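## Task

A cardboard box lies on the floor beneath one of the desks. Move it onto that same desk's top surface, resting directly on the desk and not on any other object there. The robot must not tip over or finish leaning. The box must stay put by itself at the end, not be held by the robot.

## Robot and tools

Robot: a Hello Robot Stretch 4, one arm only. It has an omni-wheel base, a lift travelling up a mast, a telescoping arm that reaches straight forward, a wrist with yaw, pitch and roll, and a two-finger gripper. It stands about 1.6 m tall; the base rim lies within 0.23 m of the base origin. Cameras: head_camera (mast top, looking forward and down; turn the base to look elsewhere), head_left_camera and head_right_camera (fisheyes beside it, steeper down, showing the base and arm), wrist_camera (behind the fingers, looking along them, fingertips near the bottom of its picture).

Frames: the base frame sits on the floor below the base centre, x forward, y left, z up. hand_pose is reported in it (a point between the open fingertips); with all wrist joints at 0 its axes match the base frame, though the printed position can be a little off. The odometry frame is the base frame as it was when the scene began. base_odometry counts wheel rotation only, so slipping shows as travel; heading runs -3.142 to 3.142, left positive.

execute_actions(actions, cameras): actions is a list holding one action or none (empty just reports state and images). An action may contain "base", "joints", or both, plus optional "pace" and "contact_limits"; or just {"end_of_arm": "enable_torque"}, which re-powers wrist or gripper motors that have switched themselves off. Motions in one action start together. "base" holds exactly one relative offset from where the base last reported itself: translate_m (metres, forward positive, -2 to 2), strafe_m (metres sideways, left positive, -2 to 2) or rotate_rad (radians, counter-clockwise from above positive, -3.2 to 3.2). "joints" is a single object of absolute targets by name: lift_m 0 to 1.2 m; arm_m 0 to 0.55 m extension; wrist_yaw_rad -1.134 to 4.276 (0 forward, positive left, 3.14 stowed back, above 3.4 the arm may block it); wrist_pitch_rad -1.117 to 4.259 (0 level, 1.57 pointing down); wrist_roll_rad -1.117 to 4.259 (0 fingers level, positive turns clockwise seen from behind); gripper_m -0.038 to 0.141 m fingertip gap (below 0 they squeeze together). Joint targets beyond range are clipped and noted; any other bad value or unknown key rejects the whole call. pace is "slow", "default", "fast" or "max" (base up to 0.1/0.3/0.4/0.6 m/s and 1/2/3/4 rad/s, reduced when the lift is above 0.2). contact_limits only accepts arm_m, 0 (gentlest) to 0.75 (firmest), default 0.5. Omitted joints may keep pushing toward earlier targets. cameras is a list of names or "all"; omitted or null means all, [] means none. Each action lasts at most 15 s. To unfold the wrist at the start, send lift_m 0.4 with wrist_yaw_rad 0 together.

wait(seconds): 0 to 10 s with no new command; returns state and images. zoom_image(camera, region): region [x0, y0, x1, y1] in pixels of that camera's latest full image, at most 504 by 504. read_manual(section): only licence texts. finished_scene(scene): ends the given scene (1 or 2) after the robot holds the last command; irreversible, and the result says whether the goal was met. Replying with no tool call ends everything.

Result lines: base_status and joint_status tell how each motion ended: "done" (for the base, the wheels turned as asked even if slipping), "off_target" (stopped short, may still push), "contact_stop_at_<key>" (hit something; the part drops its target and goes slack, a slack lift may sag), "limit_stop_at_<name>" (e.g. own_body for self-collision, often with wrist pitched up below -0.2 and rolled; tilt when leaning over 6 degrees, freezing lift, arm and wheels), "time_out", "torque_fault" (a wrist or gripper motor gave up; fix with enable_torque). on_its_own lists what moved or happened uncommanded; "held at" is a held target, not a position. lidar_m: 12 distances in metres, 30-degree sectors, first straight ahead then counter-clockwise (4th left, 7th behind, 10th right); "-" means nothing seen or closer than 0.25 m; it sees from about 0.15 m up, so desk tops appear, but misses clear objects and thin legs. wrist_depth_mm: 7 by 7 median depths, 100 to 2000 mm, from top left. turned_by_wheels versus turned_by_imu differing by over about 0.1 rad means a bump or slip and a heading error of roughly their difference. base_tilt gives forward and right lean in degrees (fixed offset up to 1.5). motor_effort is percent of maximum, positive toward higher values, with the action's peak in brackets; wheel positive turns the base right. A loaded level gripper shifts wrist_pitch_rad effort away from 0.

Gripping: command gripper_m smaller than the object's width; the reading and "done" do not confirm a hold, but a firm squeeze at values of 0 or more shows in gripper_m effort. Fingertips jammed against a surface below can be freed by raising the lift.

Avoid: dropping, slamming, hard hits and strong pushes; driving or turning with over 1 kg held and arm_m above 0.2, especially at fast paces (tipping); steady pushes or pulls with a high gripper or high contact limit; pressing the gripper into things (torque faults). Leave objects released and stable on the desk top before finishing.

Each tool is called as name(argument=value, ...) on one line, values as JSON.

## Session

execute_actions(actions=[])

Scene clock: 0.00 s.
base_odometry: x=+0.000 y=+0.000 heading=+0.000 (m, m, rad; odometry frame)
turned_by_wheels: +0.000 (rad since the last result)
turned_by_imu: +0.000 (rad since the last result)
base_tilt: forward=+0.1 right=-0.6 (deg)
lidar_m: 1.04 1.28 1.58 1.59 0.74 0.65 0.67 0.81 1.53 1.85 1.18 1.02
base_status: not commanded
joint_positions: lift_m=+0.157 arm_m=+0.002 wrist_yaw_rad=+3.050 wrist_pitch_rad=-0.010 wrist_roll_rad=-0.019 gripper_m=+0.057
joint_status: not commanded
motor_effort: lift_m=+21 arm_m=+0 wrist_yaw_rad=-1 wrist_pitch_rad=-5 wrist_roll_rad=+0 gripper_m=-5 wheel_0=+0 wheel_1=+0 wheel_2=+1 (%)
hand_pose: x=-0.1061 y=+0.1134 z=+0.3377 quat_wxyz=(+0.046, +0.004, -0.010, +0.999) (m; base frame)
wrist_depth_mm: - 143 831 768 723 683 654 / - 142 809 768 723 691 654 / - 135 228 768 741 683 654 / 113 144 809 768 741 699 654 / 960 904 854 798 732 707 661 / 991 931 206 778 218 691 668 / 854 842 820 133 732 691 676
pictures: head_camera, head_left_camera, head_right_camera, wrist_camera
Images, in order (width x height): head_camera 420x560, head_left_camera 420x672, head_right_camera 420x672, wrist_camera 616x392.

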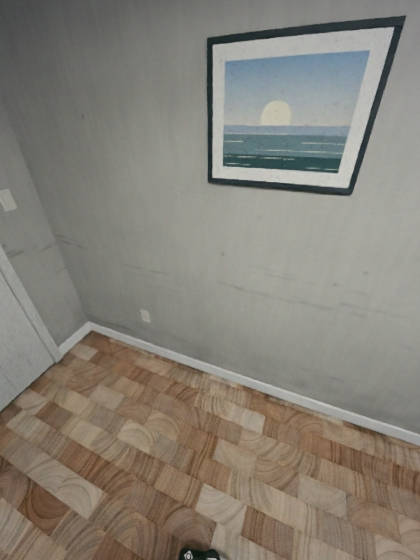

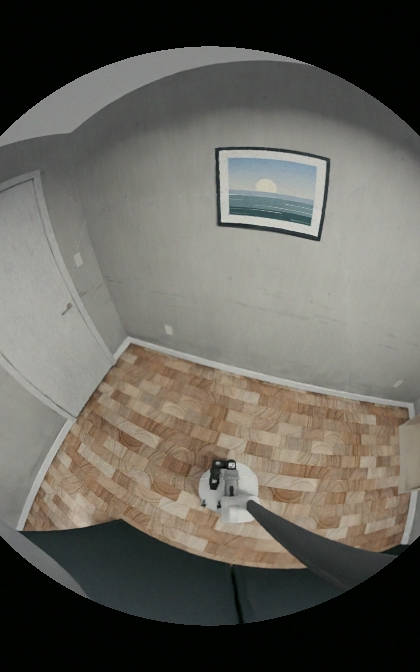

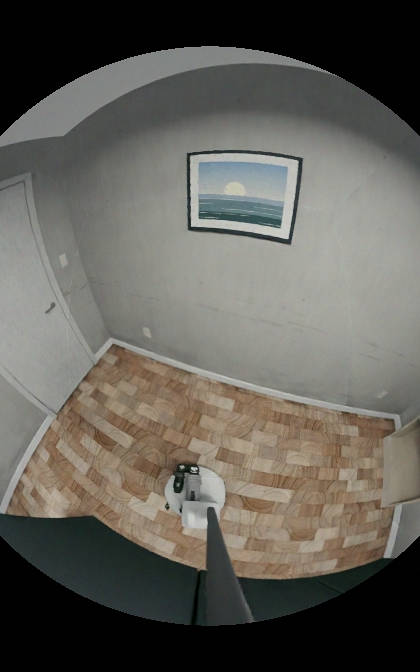

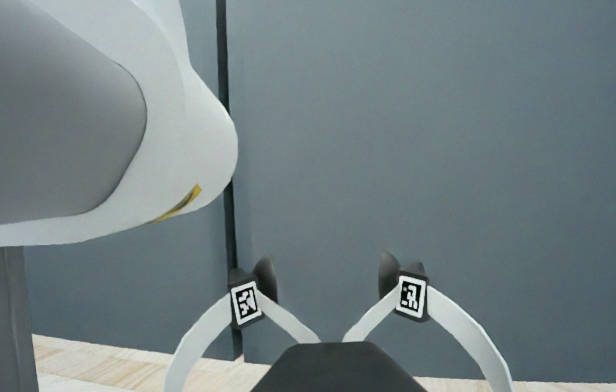

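execute_actions(actions=[{"base":{"rotate_rad":2.85},"pace":"fast"}], cameras=[])

execute_actions(actions=[{"base":{"strafe_m":-1.07},"pace":"max"}], cameras=["head_camera"])

Scene clock: 2.47 s.
base_odometry: x=+0.000 y=+0.000 heading=+2.849 (m, m, rad; odometry frame)
turned_by_wheels: +2.849 (rad since the last result)
turned_by_imu: +2.766 (rad since the last result)
base_tilt: forward=+0.1 right=-0.6 (deg)
lidar_m: 0.65 0.69 0.96 1.84 1.50 1.10 1.05 1.10 1.52 1.59 1.67 0.68
base_status: done
joint_positions: lift_m=+0.157 arm_m=+0.002 wrist_yaw_rad=+3.050 wrist_pitch_rad=-0.010 wrist_roll_rad=-0.019 gripper_m=+0.057
joint_status: not commanded
motor_effort: lift_m=+20(20) arm_m=+0(1) wrist_yaw_rad=-1(1) wrist_pitch_rad=-5(5) wrist_roll_rad=+0(0) gripper_m=-2(3) wheel_0=-5(13) wheel_1=-5(12) wheel_2=-4(15) (%)
hand_pose: x=-0.1060 y=+0.1134 z=+0.3377 quat_wxyz=(+0.046, +0.004, -0.010, +0.999) (m; base frame)
wrist_depth_mm: - 142 1160 1160 1182 1182 1229 / - 143 1182 1182 1205 1205 1205 / - 135 228 1205 1182 1229 1205 / 113 144 1182 1182 1205 1229 1229 / 1138 1160 1160 1182 1205 1205 1229 / 1160 1160 206 1160 217 1098 1078 / 842 866 820 134 820 732 768
pictures: none
No camera images: the call's "cameras" was empty. Leave "cameras" out to get every camera's image.

Scene clock: 5.57 s.
base_odometry: x=+0.309 y=+1.024 heading=+2.849 (m, m, rad; odometry frame)
turned_by_wheels: +0.000 (rad since the last result)
turned_by_imu: +0.002 (rad since the last result)
base_tilt: forward=+0.1 right=-0.6 (deg)
lidar_m: 2.15 0.77 0.94 2.64 1.48 1.11 1.05 0.72 0.55 0.51 0.55 0.80
base_status: done
joint_positions: lift_m=+0.157 arm_m=+0.002 wrist_yaw_rad=+3.050 wrist_pitch_rad=-0.010 wrist_roll_rad=-0.019 gripper_m=+0.057
joint_status: not commanded
motor_effort: lift_m=+20(21) arm_m=+0(0) wrist_yaw_rad=-1(1) wrist_pitch_rad=-5(6) wrist_roll_rad=+0(1) gripper_m=-4(5) wheel_0=+2(16) wheel_1=-1(20) wheel_2=+0(2) (%)
hand_pose: x=-0.1060 y=+0.1134 z=+0.3377 quat_wxyz=(+0.046, +0.004, -0.010, +0.999) (m; base frame)
wrist_depth_mm: - 142 1182 1182 1205 1205 1229 / - 142 1160 1205 1182 1205 1205 / - 135 228 1205 1229 1229 1255 / 113 144 1182 1182 1205 1229 1229 / 904 1182 1205 1205 1205 1229 1255 / 976 1182 206 1182 218 1078 1078 / 842 878 809 133 820 741 768
pictures: head_camera
Images, in order (width x height): head_camera 420x560.

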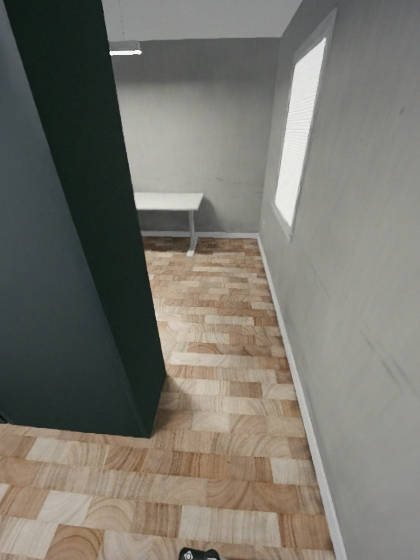

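execute_actions(actions=[{"base":{"rotate_rad":-0.08},"pace":"fast"}], cameras=[])

execute_actions(actions=[{"base":{"translate_m":1.9},"pace":"max"}], cameras=[])

execute_actions(actions=[{"base":{"rotate_rad":1.5},"pace":"fast"}], cameras=["head_camera","head_left_camera"])

Scene clock: 6.30 s.
base_odometry: x=+0.309 y=+1.024 heading=+2.770 (m, m, rad; odometry frame)
turned_by_wheels: -0.079 (rad since the last result)
turned_by_imu: -0.077 (rad since the last result)
base_tilt: forward=+0.1 right=-0.6 (deg)
lidar_m: 1.71 0.76 0.89 2.04 1.64 1.13 1.05 0.78 0.56 0.52 0.53 0.75
base_status: done
joint_positions: lift_m=+0.157 arm_m=+0.002 wrist_yaw_rad=+3.050 wrist_pitch_rad=-0.010 wrist_roll_rad=-0.019 gripper_m=+0.057
joint_status: not commanded
motor_effort: lift_m=+21(20) arm_m=-1(0) wrist_yaw_rad=-2(1) wrist_pitch_rad=-6(5) wrist_roll_rad=+0(1) gripper_m=-4(2) wheel_0=+5(9) wheel_1=+3(9) wheel_2=+3(10) (%)
hand_pose: x=-0.1060 y=+0.1134 z=+0.3377 quat_wxyz=(+0.046, +0.004, -0.010, +0.999) (m; base frame)
wrist_depth_mm: - 143 1182 1205 1255 1308 1308 / - 142 1160 1229 1205 1308 1308 / - 135 229 1205 1255 1308 1336 / 113 144 1182 1229 1255 1308 1336 / 991 1160 1182 1205 1229 1308 1308 / 1060 1138 206 1205 217 1098 1060 / 831 878 820 133 831 741 759
pictures: none
No camera images: the call's "cameras" was empty. Leave "cameras" out to get every camera's image.

Scene clock: 10.93 s.
base_odometry: x=-1.462 y=+1.714 heading=+2.770 (m, m, rad; odometry frame)
turned_by_wheels: +0.001 (rad since the last result)
turned_by_imu: +0.000 (rad since the last result)
base_tilt: forward=+0.0 right=-0.6 (deg)
lidar_m: 1.31 1.12 1.33 2.54 1.16 0.93 2.31 0.66 0.46 0.38 0.39 0.50
base_status: done
joint_positions: lift_m=+0.157 arm_m=+0.002 wrist_yaw_rad=+3.050 wrist_pitch_rad=-0.010 wrist_roll_rad=-0.019 gripper_m=+0.057
joint_status: not commanded
motor_effort: lift_m=+21(20) arm_m=+0(0) wrist_yaw_rad=-1(1) wrist_pitch_rad=-6(5) wrist_roll_rad=+0(1) gripper_m=-1(1) wheel_0=+3(14) wheel_1=+3(14) wheel_2=+3(17) (%)
hand_pose: x=-0.1060 y=+0.1134 z=+0.3377 quat_wxyz=(+0.046, +0.004, -0.010, +0.999) (m; base frame)
wrist_depth_mm: - 142 - - 1255 1397 1464 / - 142 - - 1229 1430 1499 / - 135 227 - 1281 1430 1464 / 113 145 - - 1336 1430 1499 / 798 1464 - - 1205 1336 1499 / 891 1160 206 1229 217 976 991 / 788 878 809 133 831 732 759
pictures: none
No camera images: the call's "cameras" was empty. Leave "cameras" out to get every camera's image.

Scene clock: 12.63 s.
base_odometry: x=-1.462 y=+1.714 heading=-2.014 (m, m, rad; odometry frame)
turned_by_wheels: +1.499 (rad since the last result)
turned_by_imu: +1.455 (rad since the last result)
base_tilt: forward=+0.1 right=-0.6 (deg)
lidar_m: 2.52 1.30 0.91 1.30 0.72 0.47 0.39 0.39 0.48 1.07 1.12 1.26
base_status: done
joint_positions: lift_m=+0.157 arm_m=+0.002 wrist_yaw_rad=+3.050 wrist_pitch_rad=-0.010 wrist_roll_rad=-0.019 gripper_m=+0.057
joint_status: not commanded
motor_effort: lift_m=+20(20) arm_m=+0(0) wrist_yaw_rad=-1(1) wrist_pitch_rad=-5(6) wrist_roll_rad=+1(1) gripper_m=-4(3) wheel_0=-5(10) wheel_1=-6(9) wheel_2=-2(14) (%)
hand_pose: x=-0.1060 y=+0.1134 z=+0.3377 quat_wxyz=(+0.046, +0.004, -0.010, +0.999) (m; base frame)
wrist_depth_mm: - 143 544 569 591 634 668 / - 142 549 574 609 634 661 / - 135 228 574 609 634 676 / 113 144 544 574 603 627 683 / 492 530 544 580 597 640 676 / 508 525 206 574 217 647 676 / 504 530 554 133 615 627 661
pictures: head_camera, head_left_camera
Images, in order (width x height): head_camera 420x560, head_left_camera 420x672.

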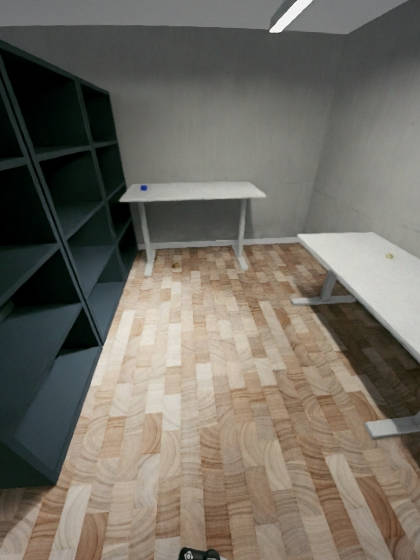

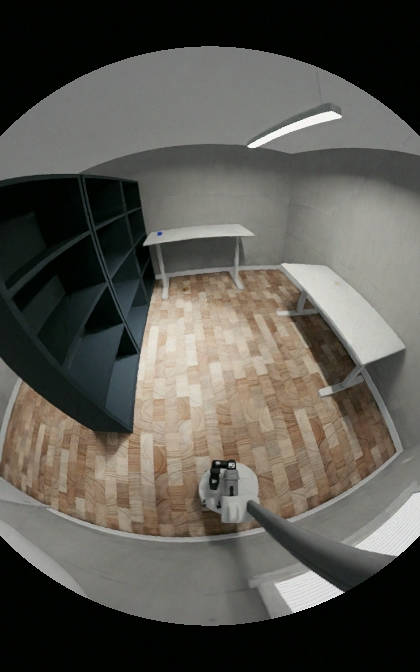

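execute_actions(actions=[{"base":{"rotate_rad":0.17},"pace":"fast"}], cameras=[])

execute_actions(actions=[{"base":{"translate_m":1.8},"joints":{"lift_m":0.35,"wrist_yaw_rad":0,"gripper_m":0.141},"pace":"max"}], cameras=[])

execute_actions(actions=[{"joints":{"wrist_pitch_rad":0.9,"lift_m":0.2,"arm_m":0.1},"pace":"fast"}], cameras=["head_camera","wrist_camera"])

Scene clock: 13.60 s.
base_odometry: x=-1.462 y=+1.714 heading=-1.845 (m, m, rad; odometry frame)
turned_by_wheels: +0.169 (rad since the last result)
turned_by_imu: +0.164 (rad since the last result)
base_tilt: forward=+0.1 right=-0.5 (deg)
lidar_m: 2.51 1.08 0.92 1.59 0.60 0.44 0.39 0.39 0.56 1.72 1.11 1.46
base_status: done
joint_positions: lift_m=+0.157 arm_m=+0.002 wrist_yaw_rad=+3.050 wrist_pitch_rad=-0.010 wrist_roll_rad=-0.019 gripper_m=+0.057
joint_status: not commanded
motor_effort: lift_m=+21(20) arm_m=+0(0) wrist_yaw_rad=+0(1) wrist_pitch_rad=-5(5) wrist_roll_rad=+0(1) gripper_m=-2(3) wheel_0=-5(9) wheel_1=-6(11) wheel_2=-3(10) (%)
hand_pose: x=-0.1060 y=+0.1134 z=+0.3377 quat_wxyz=(+0.046, +0.004, -0.010, +0.999) (m; base frame)
wrist_depth_mm: - 142 535 539 549 549 559 / - 142 539 549 554 559 559 / - 135 228 549 554 559 559 / 113 144 544 549 554 554 564 / 535 535 549 549 554 554 564 / 539 544 206 554 218 559 569 / 539 544 544 133 559 569 569
pictures: none
No camera images: the call's "cameras" was empty. Leave "cameras" out to get every camera's image.

Scene clock: 18.10 s.
base_odometry: x=-1.948 y=-0.019 heading=-1.844 (m, m, rad; odometry frame)
turned_by_wheels: +0.000 (rad since the last result)
turned_by_imu: +0.000 (rad since the last result)
base_tilt: forward=+0.0 right=-0.6 (deg)
lidar_m: 0.73 0.77 0.75 0.73 0.77 1.06 2.20 1.45 1.06 1.03 1.05 0.77
base_status: done
joint_positions: lift_m=+0.350 arm_m=+0.002 wrist_yaw_rad=+0.000 wrist_pitch_rad=-0.010 wrist_roll_rad=-0.019 gripper_m=+0.141
joint_status: all done
motor_effort: lift_m=+22(25) arm_m=+0(0) wrist_yaw_rad=-2(9) wrist_pitch_rad=-5(6) wrist_roll_rad=+0(2) gripper_m=-1(2) wheel_0=+2(11) wheel_1=+4(11) wheel_2=+1(17) (%)
hand_pose: x=+0.4618 y=-0.0873 z=+0.5310 quat_wxyz=(+1.000, -0.010, -0.005, +0.000) (m; base frame)
wrist_depth_mm: 768 798 831 820 820 820 798 / 1042 1182 1281 1308 1308 1281 1255 / 1308 1336 1366 1336 1336 1281 1281 / 1308 1397 1336 1336 1308 1308 1308 / 1336 1366 1366 1336 1336 1281 1308 / 1336 946 1366 1336 1336 1281 1308 / 1160 976 1281 138 1205 1160 1078
pictures: none
No camera images: the call's "cameras" was empty. Leave "cameras" out to get every camera's image.

Scene clock: 19.47 s.
base_odometry: x=-1.948 y=-0.019 heading=-1.844 (m, m, rad; odometry frame)
turned_by_wheels: +0.000 (rad since the last result)
turned_by_imu: +0.000 (rad since the last result)
base_tilt: forward=+0.1 right=-0.6 (deg)
lidar_m: 0.72 0.77 0.76 0.73 0.77 1.07 2.20 1.46 1.08 1.03 1.03 0.76
base_status: not commanded
joint_positions: lift_m=+0.200 arm_m=+0.099 wrist_yaw_rad=+0.000 wrist_pitch_rad=+0.901 wrist_roll_rad=-0.019 gripper_m=+0.141
joint_status: all done
motor_effort: lift_m=+18(21) arm_m=+7(9) wrist_yaw_rad=-1(1) wrist_pitch_rad=-1(5) wrist_roll_rad=+1(0) gripper_m=-1(2) wheel_0=+2(2) wheel_1=+4(4) wheel_2=+1(1) (%)
hand_pose: x=+0.4487 y=-0.0874 z=+0.1522 quat_wxyz=(+0.900, -0.009, +0.435, +0.004) (m; base frame)
wrist_depth_mm: 707 676 640 647 634 634 627 / 621 597 580 574 554 554 549 / 535 517 508 504 492 484 477 / 469 462 455 445 442 436 427 / 421 418 413 407 399 394 389 / 382 375 362 373 355 347 355 / 353 345 343 138 336 330 332
pictures: head_camera, wrist_camera
Images, in order (width x height): head_camera 420x560, wrist_camera 616x392.

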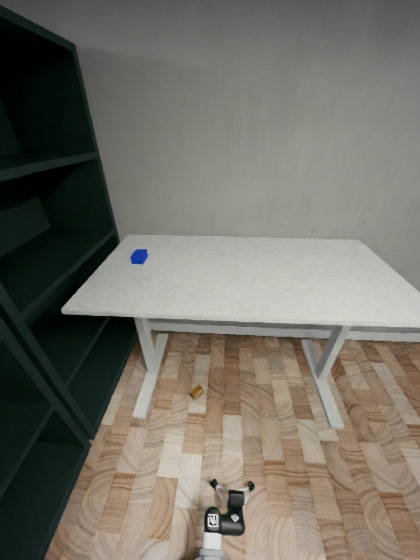

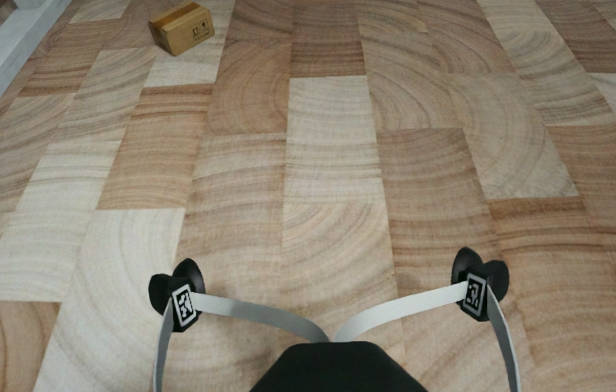

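execute_actions(actions=[{"base":{"strafe_m":0.21},"joints":{"arm_m":0.35,"lift_m":0.2},"pace":"fast"}], cameras=["head_camera","wrist_camera"])

Scene clock: 21.23 s.
base_odometry: x=-1.746 y=-0.076 heading=-1.844 (m, m, rad; odometry frame)
turned_by_wheels: +0.000 (rad since the last result)
turned_by_imu: +0.000 (rad since the last result)
base_tilt: forward=+0.1 right=-0.6 (deg)
lidar_m: 0.73 0.74 0.54 0.53 0.54 0.78 2.20 1.80 1.31 1.25 1.05 0.76
base_status: done
joint_positions: lift_m=+0.200 arm_m=+0.349 wrist_yaw_rad=+0.000 wrist_pitch_rad=+0.901 wrist_roll_rad=-0.019 gripper_m=+0.141
joint_status: all done
motor_effort: lift_m=+18(19) arm_m=+7(8) wrist_yaw_rad=-2(0) wrist_pitch_rad=-2(3) wrist_roll_rad=+2(1) gripper_m=+1(1) wheel_0=-2(15) wheel_1=+3(15) wheel_2=+0(2) (%)
hand_pose: x=+0.6987 y=-0.0874 z=+0.1522 quat_wxyz=(+0.900, -0.009, +0.436, +0.004) (m; base frame)
wrist_depth_mm: 535 661 668 647 634 627 621 / 549 585 574 569 559 554 549 / 488 521 508 473 492 484 480 / 452 459 455 449 442 430 430 / 413 415 410 404 399 387 389 / 382 370 359 370 353 347 353 / 353 345 347 138 334 329 329
pictures: head_camera, wrist_camera
Images, in order (width x height): head_camera 420x560, wrist_camera 616x392.

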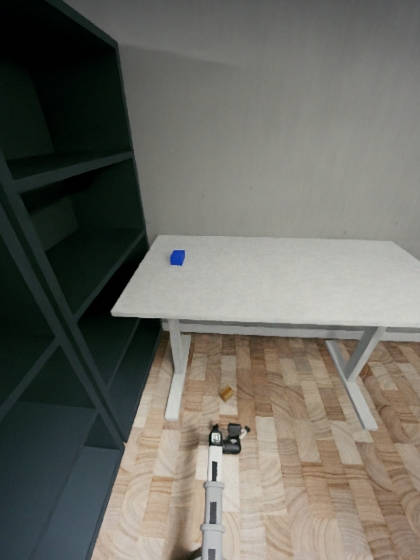

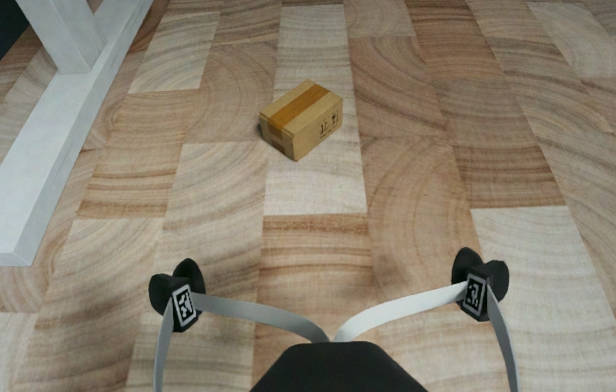

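execute_actions(actions=[{"base":{"translate_m":0.28},"joints":{"arm_m":0.5,"lift_m":0.22,"wrist_pitch_rad":1.57,"wrist_roll_rad":0.78,"gripper_m":0.11},"pace":"fast"}], cameras=["head_camera","wrist_camera"])

Scene clock: 23.43 s.
base_odometry: x=-1.821 y=-0.346 heading=-1.844 (m, m, rad; odometry frame)
turned_by_wheels: +0.001 (rad since the last result)
turned_by_imu: +0.000 (rad since the last result)
base_tilt: forward=+0.1 right=-0.6 (deg)
lidar_m: 0.45 0.48 0.54 0.52 0.55 0.75 2.49 1.79 1.30 1.26 0.67 0.48
base_status: done
joint_positions: lift_m=+0.220 arm_m=+0.499 wrist_yaw_rad=+0.000 wrist_pitch_rad=+1.570 wrist_roll_rad=+0.780 gripper_m=+0.110
joint_status: all done
motor_effort: lift_m=+22(24) arm_m=+6(8) wrist_yaw_rad=-1(1) wrist_pitch_rad=+3(6) wrist_roll_rad=+2(6) gripper_m=-4(1) wheel_0=+2(11) wheel_1=+6(9) wheel_2=+1(14) (%)
hand_pose: x=+0.6701 y=-0.0874 z=+0.1096 quat_wxyz=(+0.654, +0.269, +0.654, -0.269) (m; base frame)
wrist_depth_mm: 330 332 329 329 327 324 324 / 334 330 334 329 329 327 327 / 336 336 332 332 330 329 327 / 340 340 336 334 332 330 329 / 340 340 338 286 332 334 332 / 342 342 204 287 336 332 334 / 345 342 342 137 340 338 334
pictures: head_camera, wrist_camera
Images, in order (width x height): head_camera 420x560, wrist_camera 616x392.

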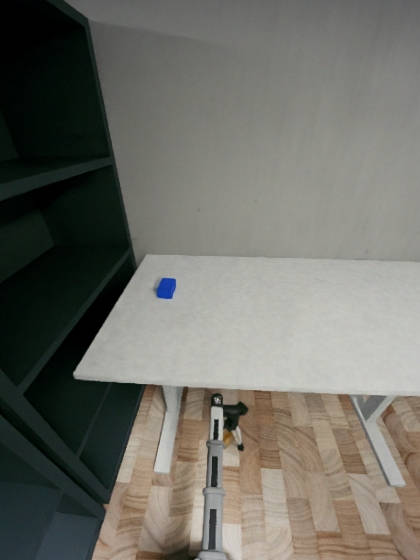

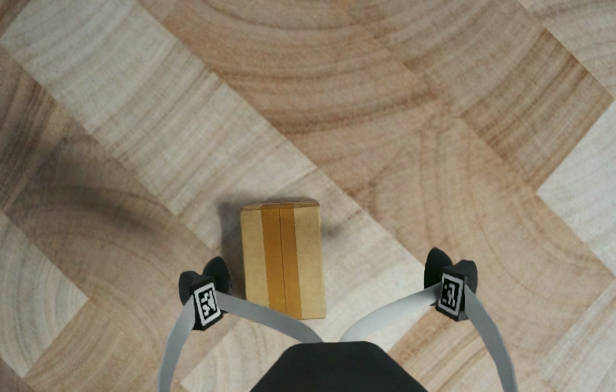

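execute_actions(actions=[{"base":{"strafe_m":0.02},"joints":{"arm_m":0.519}}], cameras=[])

execute_actions(actions=[{"joints":{"lift_m":0.135}}], cameras=["wrist_camera"])

Scene clock: 24.43 s.
base_odometry: x=-1.802 y=-0.351 heading=-1.843 (m, m, rad; odometry frame)
turned_by_wheels: +0.000 (rad since the last result)
turned_by_imu: +0.000 (rad since the last result)
base_tilt: forward=+0.1 right=-0.6 (deg)
lidar_m: 0.46 0.47 0.50 0.50 0.53 0.73 2.48 1.80 1.31 1.28 0.68 0.47
base_status: done
joint_positions: lift_m=+0.220 arm_m=+0.518 wrist_yaw_rad=+0.000 wrist_pitch_rad=+1.570 wrist_roll_rad=+0.780 gripper_m=+0.110
joint_status: all done
motor_effort: lift_m=+23(22) arm_m=+7(7) wrist_yaw_rad=-1(0) wrist_pitch_rad=+2(3) wrist_roll_rad=+2(2) gripper_m=+0(3) wheel_0=-1(9) wheel_1=+4(14) wheel_2=+0(1) (%)
hand_pose: x=+0.6889 y=-0.0874 z=+0.1096 quat_wxyz=(+0.654, +0.269, +0.654, -0.269) (m; base frame)
wrist_depth_mm: 334 330 330 329 325 325 325 / 334 334 332 330 329 327 324 / 336 336 332 334 330 329 327 / 342 338 334 332 332 332 329 / 342 340 338 286 332 334 332 / 342 342 204 287 336 336 334 / 345 343 342 137 336 338 334
pictures: none
No camera images: the call's "cameras" was empty. Leave "cameras" out to get every camera's image.

Scene clock: 25.77 s.
base_odometry: x=-1.802 y=-0.351 heading=-1.843 (m, m, rad; odometry frame)
turned_by_wheels: +0.000 (rad since the last result)
turned_by_imu: +0.000 (rad since the last result)
base_tilt: forward=+0.1 right=-0.6 (deg)
lidar_m: 0.45 0.49 0.53 0.49 0.52 0.74 2.49 1.79 1.31 1.27 0.67 0.48
base_status: not commanded
joint_positions: lift_m=+0.135 arm_m=+0.518 wrist_yaw_rad=+0.000 wrist_pitch_rad=+1.570 wrist_roll_rad=+0.780 gripper_m=+0.110
joint_status: all done
motor_effort: lift_m=+18(22) arm_m=+7(7) wrist_yaw_rad=-1(1) wrist_pitch_rad=+3(2) wrist_roll_rad=+2(2) gripper_m=+0(3) wheel_0=-2(2) wheel_1=+4(4) wheel_2=+0(0) (%)
hand_pose: x=+0.6889 y=-0.0874 z=+0.0249 quat_wxyz=(+0.654, +0.269, +0.654, -0.269) (m; base frame)
wrist_depth_mm: 247 247 245 245 243 241 240 / 249 248 247 247 245 244 242 / 250 249 248 248 246 244 244 / 252 251 250 248 247 246 245 / 253 253 251 200 248 248 247 / 255 254 204 200 200 248 249 / 256 256 254 137 251 251 250
pictures: wrist_camera
Images, in order (width x height): wrist_camera 616x392.

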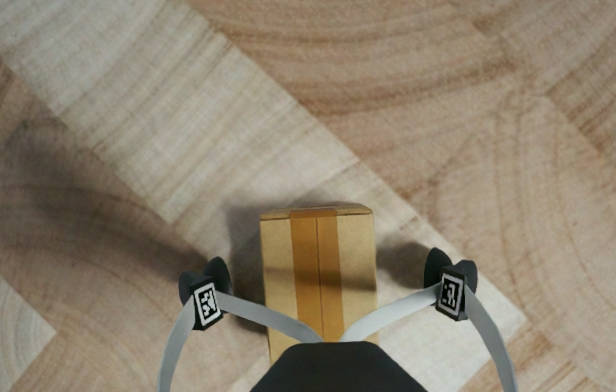

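execute_actions(actions=[{"joints":{"lift_m":0.127,"gripper_m":0.0}}], cameras=["wrist_camera"])

execute_actions(actions=[{"joints":{"lift_m":0.2,"arm_m":0.15,"wrist_roll_rad":0},"base":{"strafe_m":-0.15}}], cameras=["wrist_camera"])

Scene clock: 27.80 s.
base_odometry: x=-1.802 y=-0.351 heading=-1.843 (m, m, rad; odometry frame)
turned_by_wheels: +0.000 (rad since the last result)
turned_by_imu: +0.000 (rad since the last result)
base_tilt: forward=+0.1 right=-0.6 (deg)
lidar_m: 0.45 0.49 0.53 0.50 0.53 0.74 2.49 1.79 1.31 1.28 0.67 0.46
base_status: not commanded
joint_positions: lift_m=+0.127 arm_m=+0.518 wrist_yaw_rad=+0.000 wrist_pitch_rad=+1.569 wrist_roll_rad=+0.780 gripper_m=+0.001
joint_status: all done
motor_effort: lift_m=+18(19) arm_m=+6(8) wrist_yaw_rad=-2(4) wrist_pitch_rad=+3(11) wrist_roll_rad=+3(2) gripper_m=-28(29) wheel_0=-1(2) wheel_1=+4(4) wheel_2=+0(0) (%)
hand_pose: x=+0.6892 y=-0.0874 z=+0.0169 quat_wxyz=(+0.655, +0.269, +0.654, -0.268) (m; base frame)
wrist_depth_mm: 239 238 237 236 235 234 233 / 242 240 238 237 236 235 235 / 243 242 241 238 237 236 235 / 245 243 241 241 239 238 237 / 247 244 244 180 213 239 238 / 248 245 185 181 181 178 241 / 248 247 245 143 244 243 241
pictures: wrist_camera
Images, in order (width x height): wrist_camera 616x392.

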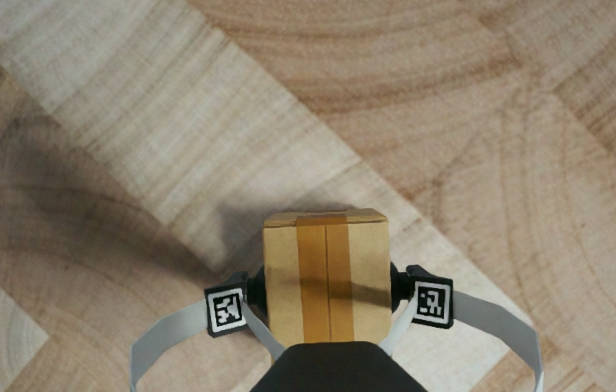

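Scene clock: 30.00 s.
base_odometry: x=-1.946 y=-0.311 heading=-1.843 (m, m, rad; odometry frame)
turned_by_wheels: +0.000 (rad since the last result)
turned_by_imu: +0.000 (rad since the last result)
base_tilt: forward=+0.1 right=-0.6 (deg)
lidar_m: 0.45 0.49 0.67 0.63 0.68 0.96 2.49 1.59 1.17 1.13 0.67 0.48
base_status: done
joint_positions: lift_m=+0.200 arm_m=+0.151 wrist_yaw_rad=+0.000 wrist_pitch_rad=+1.570 wrist_roll_rad=+0.000 gripper_m=+0.001
joint_status: all done
motor_effort: lift_m=+23(26) arm_m=-7(8) wrist_yaw_rad=-1(2) wrist_pitch_rad=+1(3) wrist_roll_rad=-1(5) gripper_m=-26(28) wheel_0=+5(10) wheel_1=-6(17) wheel_2=+0(0) (%)
hand_pose: x=+0.3223 y=-0.0874 z=+0.0895 quat_wxyz=(+0.707, +0.000, +0.707, +0.000) (m; base frame)
wrist_depth_mm: 315 312 310 307 306 306 303 / 315 315 314 310 307 304 304 / 320 319 314 314 312 307 306 / 324 319 317 314 312 310 309 / 324 320 320 180 212 312 312 / 329 325 185 182 181 178 314 / 330 327 324 143 319 315 314
pictures: wrist_camera
Images, in order (width x height): wrist_camera 616x392.

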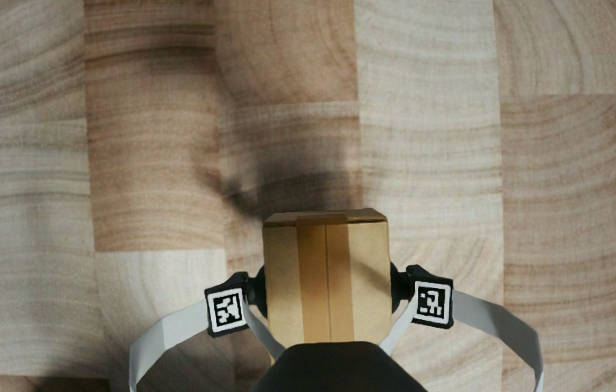

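execute_actions(actions=[{"joints":{"lift_m":1.17,"arm_m":0.1},"pace":"fast"}], cameras=["wrist_camera"])

execute_actions(actions=[{"joints":{"arm_m":0.5},"contact_limits":{"arm_m":0.2}}], cameras=["head_right_camera","wrist_camera"])

Scene clock: 33.63 s.
base_odometry: x=-1.946 y=-0.311 heading=-1.843 (m, m, rad; odometry frame)
turned_by_wheels: +0.000 (rad since the last result)
turned_by_imu: +0.000 (rad since the last result)
base_tilt: forward=+0.0 right=-0.6 (deg)
lidar_m: 0.46 0.48 0.66 0.64 0.69 0.95 2.50 1.60 1.17 1.13 0.68 0.49
base_status: not commanded
joint_positions: lift_m=+1.170 arm_m=+0.101 wrist_yaw_rad=+0.000 wrist_pitch_rad=+1.570 wrist_roll_rad=+0.000 gripper_m=+0.001
joint_status: all done
motor_effort: lift_m=+23(25) arm_m=-7(9) wrist_yaw_rad=-1(1) wrist_pitch_rad=+1(3) wrist_roll_rad=+0(1) gripper_m=-28(23) wheel_0=+5(5) wheel_1=-6(6) wheel_2=+0(0) (%)
hand_pose: x=+0.2724 y=-0.0874 z=+1.0595 quat_wxyz=(+0.707, +0.000, +0.707, +0.000) (m; base frame)
wrist_depth_mm: 334 334 345 1255 1255 1281 1255 / 1229 1281 1281 1281 1255 1281 1229 / 1255 1281 1281 1281 1281 1281 1281 / 1098 1308 1308 1308 1281 1281 1255 / 1255 1308 1308 181 211 1281 1255 / 1255 1336 185 182 181 178 1255 / 1281 1255 1336 143 1308 1336 1281
pictures: wrist_camera
Images, in order (width x height): wrist_camera 616x392.

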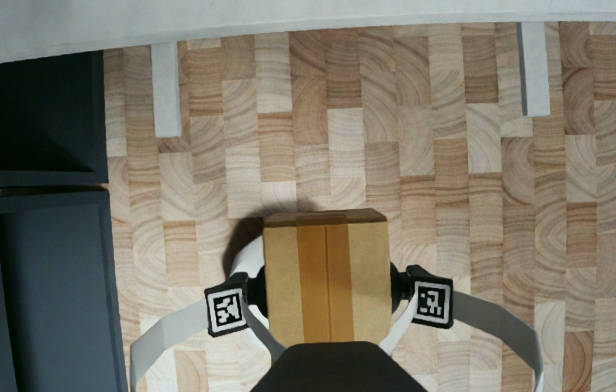

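Scene clock: 35.93 s.
base_odometry: x=-1.946 y=-0.311 heading=-1.843 (m, m, rad; odometry frame)
turned_by_wheels: +0.000 (rad since the last result)
turned_by_imu: +0.000 (rad since the last result)
base_tilt: forward=+0.1 right=-0.6 (deg)
lidar_m: 0.45 0.48 0.67 0.64 0.67 0.94 2.48 1.62 1.16 1.13 0.67 0.47
base_status: not commanded
joint_positions: lift_m=+1.170 arm_m=+0.499 wrist_yaw_rad=+0.000 wrist_pitch_rad=+1.570 wrist_roll_rad=+0.000 gripper_m=+0.001
joint_status: all done
motor_effort: lift_m=+23(23) arm_m=+7(8) wrist_yaw_rad=-1(2) wrist_pitch_rad=+2(2) wrist_roll_rad=+0(0) gripper_m=-24(25) wheel_0=+5(5) wheel_1=-6(6) wheel_2=+0(0) (%)
contact_limits: arm_m 0.2
hand_pose: x=+0.6699 y=-0.0874 z=+1.0595 quat_wxyz=(+0.707, +0.000, +0.707, +0.000) (m; base frame)
wrist_depth_mm: 334 332 327 327 325 324 320 / 336 332 330 327 327 324 320 / 340 336 336 330 329 327 324 / 342 340 336 332 330 327 325 / 345 342 338 180 212 332 329 / 347 345 184 182 181 177 330 / 349 347 343 143 338 334 332
pictures: head_right_camera, wrist_camera
Images, in order (width x height): head_right_camera 420x672, wrist_camera 616x392.

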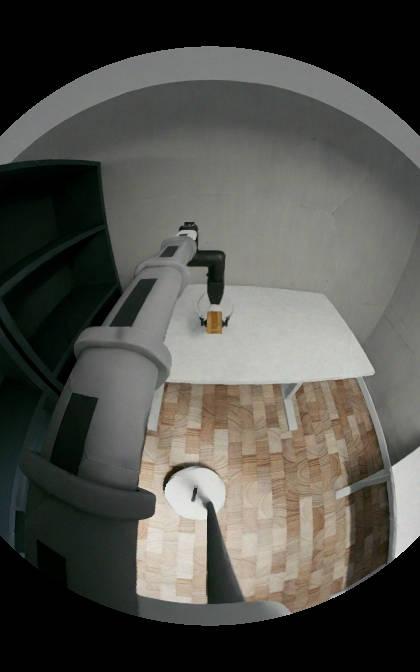

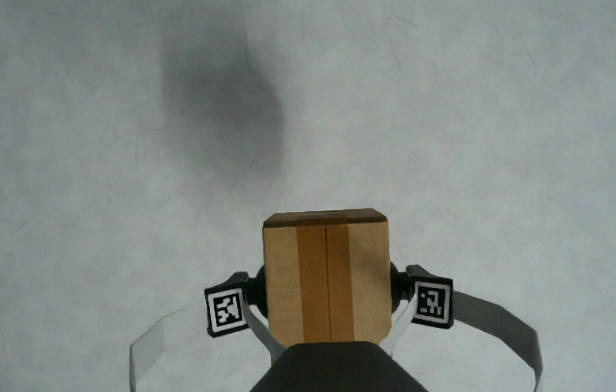

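execute_actions(actions=[{"joints":{"lift_m":1.078}}], cameras=[])

execute_actions(actions=[{"joints":{"gripper_m":0.1}}], cameras=[])

execute_actions(actions=[{"joints":{"lift_m":1.15},"pace":"fast"}], cameras=["wrist_camera","head_right_camera"])

Scene clock: 37.47 s.
base_odometry: x=-1.946 y=-0.311 heading=-1.843 (m, m, rad; odometry frame)
turned_by_wheels: +0.000 (rad since the last result)
turned_by_imu: +0.000 (rad since the last result)
base_tilt: forward=+0.1 right=-0.6 (deg)
lidar_m: 0.45 0.48 0.67 0.65 0.69 0.95 2.48 1.61 1.16 1.12 0.67 0.48
base_status: not commanded
joint_positions: lift_m=+1.078 arm_m=+0.499 wrist_yaw_rad=+0.000 wrist_pitch_rad=+1.570 wrist_roll_rad=+0.000 gripper_m=+0.001
joint_status: all done
motor_effort: lift_m=+18(21) arm_m=+7(7) wrist_yaw_rad=-1(1) wrist_pitch_rad=+2(2) wrist_roll_rad=+1(1) gripper_m=-26(23) wheel_0=+5(5) wheel_1=-6(6) wheel_2=+0(0) (%)
hand_pose: x=+0.6699 y=-0.0874 z=+0.9679 quat_wxyz=(+0.707, +0.000, +0.707, +0.000) (m; base frame)
wrist_depth_mm: 242 239 238 237 235 233 231 / 244 241 242 237 236 234 234 / 245 243 242 240 239 236 235 / 247 245 243 241 240 237 236 / 249 246 245 180 212 239 239 / 251 248 185 182 181 178 240 / 252 250 250 143 243 244 242
pictures: none
No camera images: the call's "cameras" was empty. Leave "cameras" out to get every camera's image.

Scene clock: 39.27 s.
base_odometry: x=-1.946 y=-0.311 heading=-1.843 (m, m, rad; odometry frame)
turned_by_wheels: +0.000 (rad since the last result)
turned_by_imu: +0.000 (rad since the last result)
base_tilt: forward=+0.1 right=-0.6 (deg)
lidar_m: 0.45 0.49 0.67 0.65 0.68 0.96 2.48 1.60 1.16 1.12 0.68 0.48
base_status: not commanded
joint_positions: lift_m=+1.078 arm_m=+0.499 wrist_yaw_rad=+0.000 wrist_pitch_rad=+1.571 wrist_roll_rad=+0.000 gripper_m=+0.100
joint_status: all done
motor_effort: lift_m=+18(18) arm_m=+6(7) wrist_yaw_rad=-1(1) wrist_pitch_rad=-2(2) wrist_roll_rad=+1(2) gripper_m=-4(26) wheel_0=+5(5) wheel_1=-6(6) wheel_2=+0(0) (%)
hand_pose: x=+0.6695 y=-0.0874 z=+0.9679 quat_wxyz=(+0.707, +0.000, +0.707, +0.000) (m; base frame)
wrist_depth_mm: 244 242 241 239 238 236 235 / 247 245 243 241 241 237 236 / 248 246 245 243 241 239 238 / 249 248 246 243 243 242 238 / 251 249 248 194 214 243 242 / 252 251 204 195 195 244 243 / 256 254 251 139 246 245 246
pictures: none
No camera images: the call's "cameras" was empty. Leave "cameras" out to get every camera's image.

Scene clock: 40.30 s.
base_odometry: x=-1.946 y=-0.311 heading=-1.843 (m, m, rad; odometry frame)
turned_by_wheels: +0.000 (rad since the last result)
turned_by_imu: +0.000 (rad since the last result)
base_tilt: forward=+0.1 right=-0.6 (deg)
lidar_m: 0.44 0.49 0.67 0.65 0.66 0.96 2.49 1.60 1.16 1.13 0.65 0.49
base_status: not commanded
joint_positions: lift_m=+1.150 arm_m=+0.499 wrist_yaw_rad=+0.000 wrist_pitch_rad=+1.570 wrist_roll_rad=+0.000 gripper_m=+0.100
joint_status: all done
motor_effort: lift_m=+23(24) arm_m=+7(7) wrist_yaw_rad=-1(1) wrist_pitch_rad=+0(2) wrist_roll_rad=+1(1) gripper_m=-3(1) wheel_0=+5(4) wheel_1=-6(6) wheel_2=+0(0) (%)
hand_pose: x=+0.6698 y=-0.0874 z=+1.0396 quat_wxyz=(+0.707, +0.000, +0.707, +0.000) (m; base frame)
wrist_depth_mm: 315 314 310 309 306 303 301 / 315 314 312 309 307 304 304 / 319 317 315 312 309 307 307 / 320 320 315 312 312 309 307 / 324 322 317 265 312 310 309 / 325 324 202 266 267 312 312 / 327 324 324 135 317 315 314
pictures: head_right_camera, wrist_camera
Images, in order (width x height): head_right_camera 420x672, wrist_camera 616x392.

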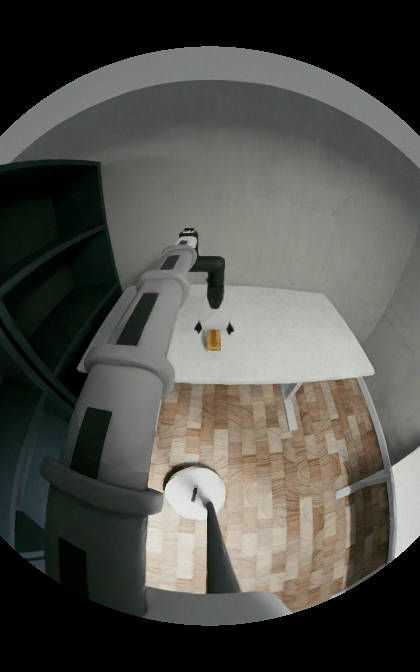

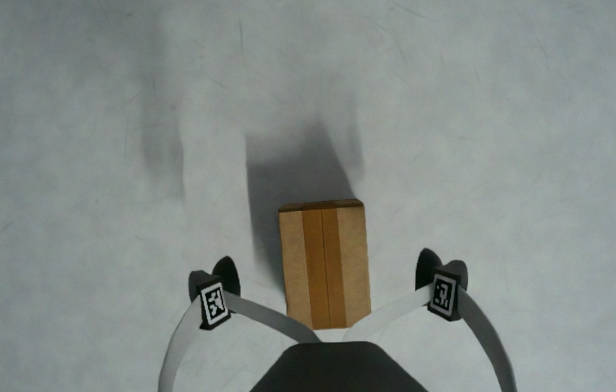

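finished_scene(scene=2)

The scene is finished: the task was done.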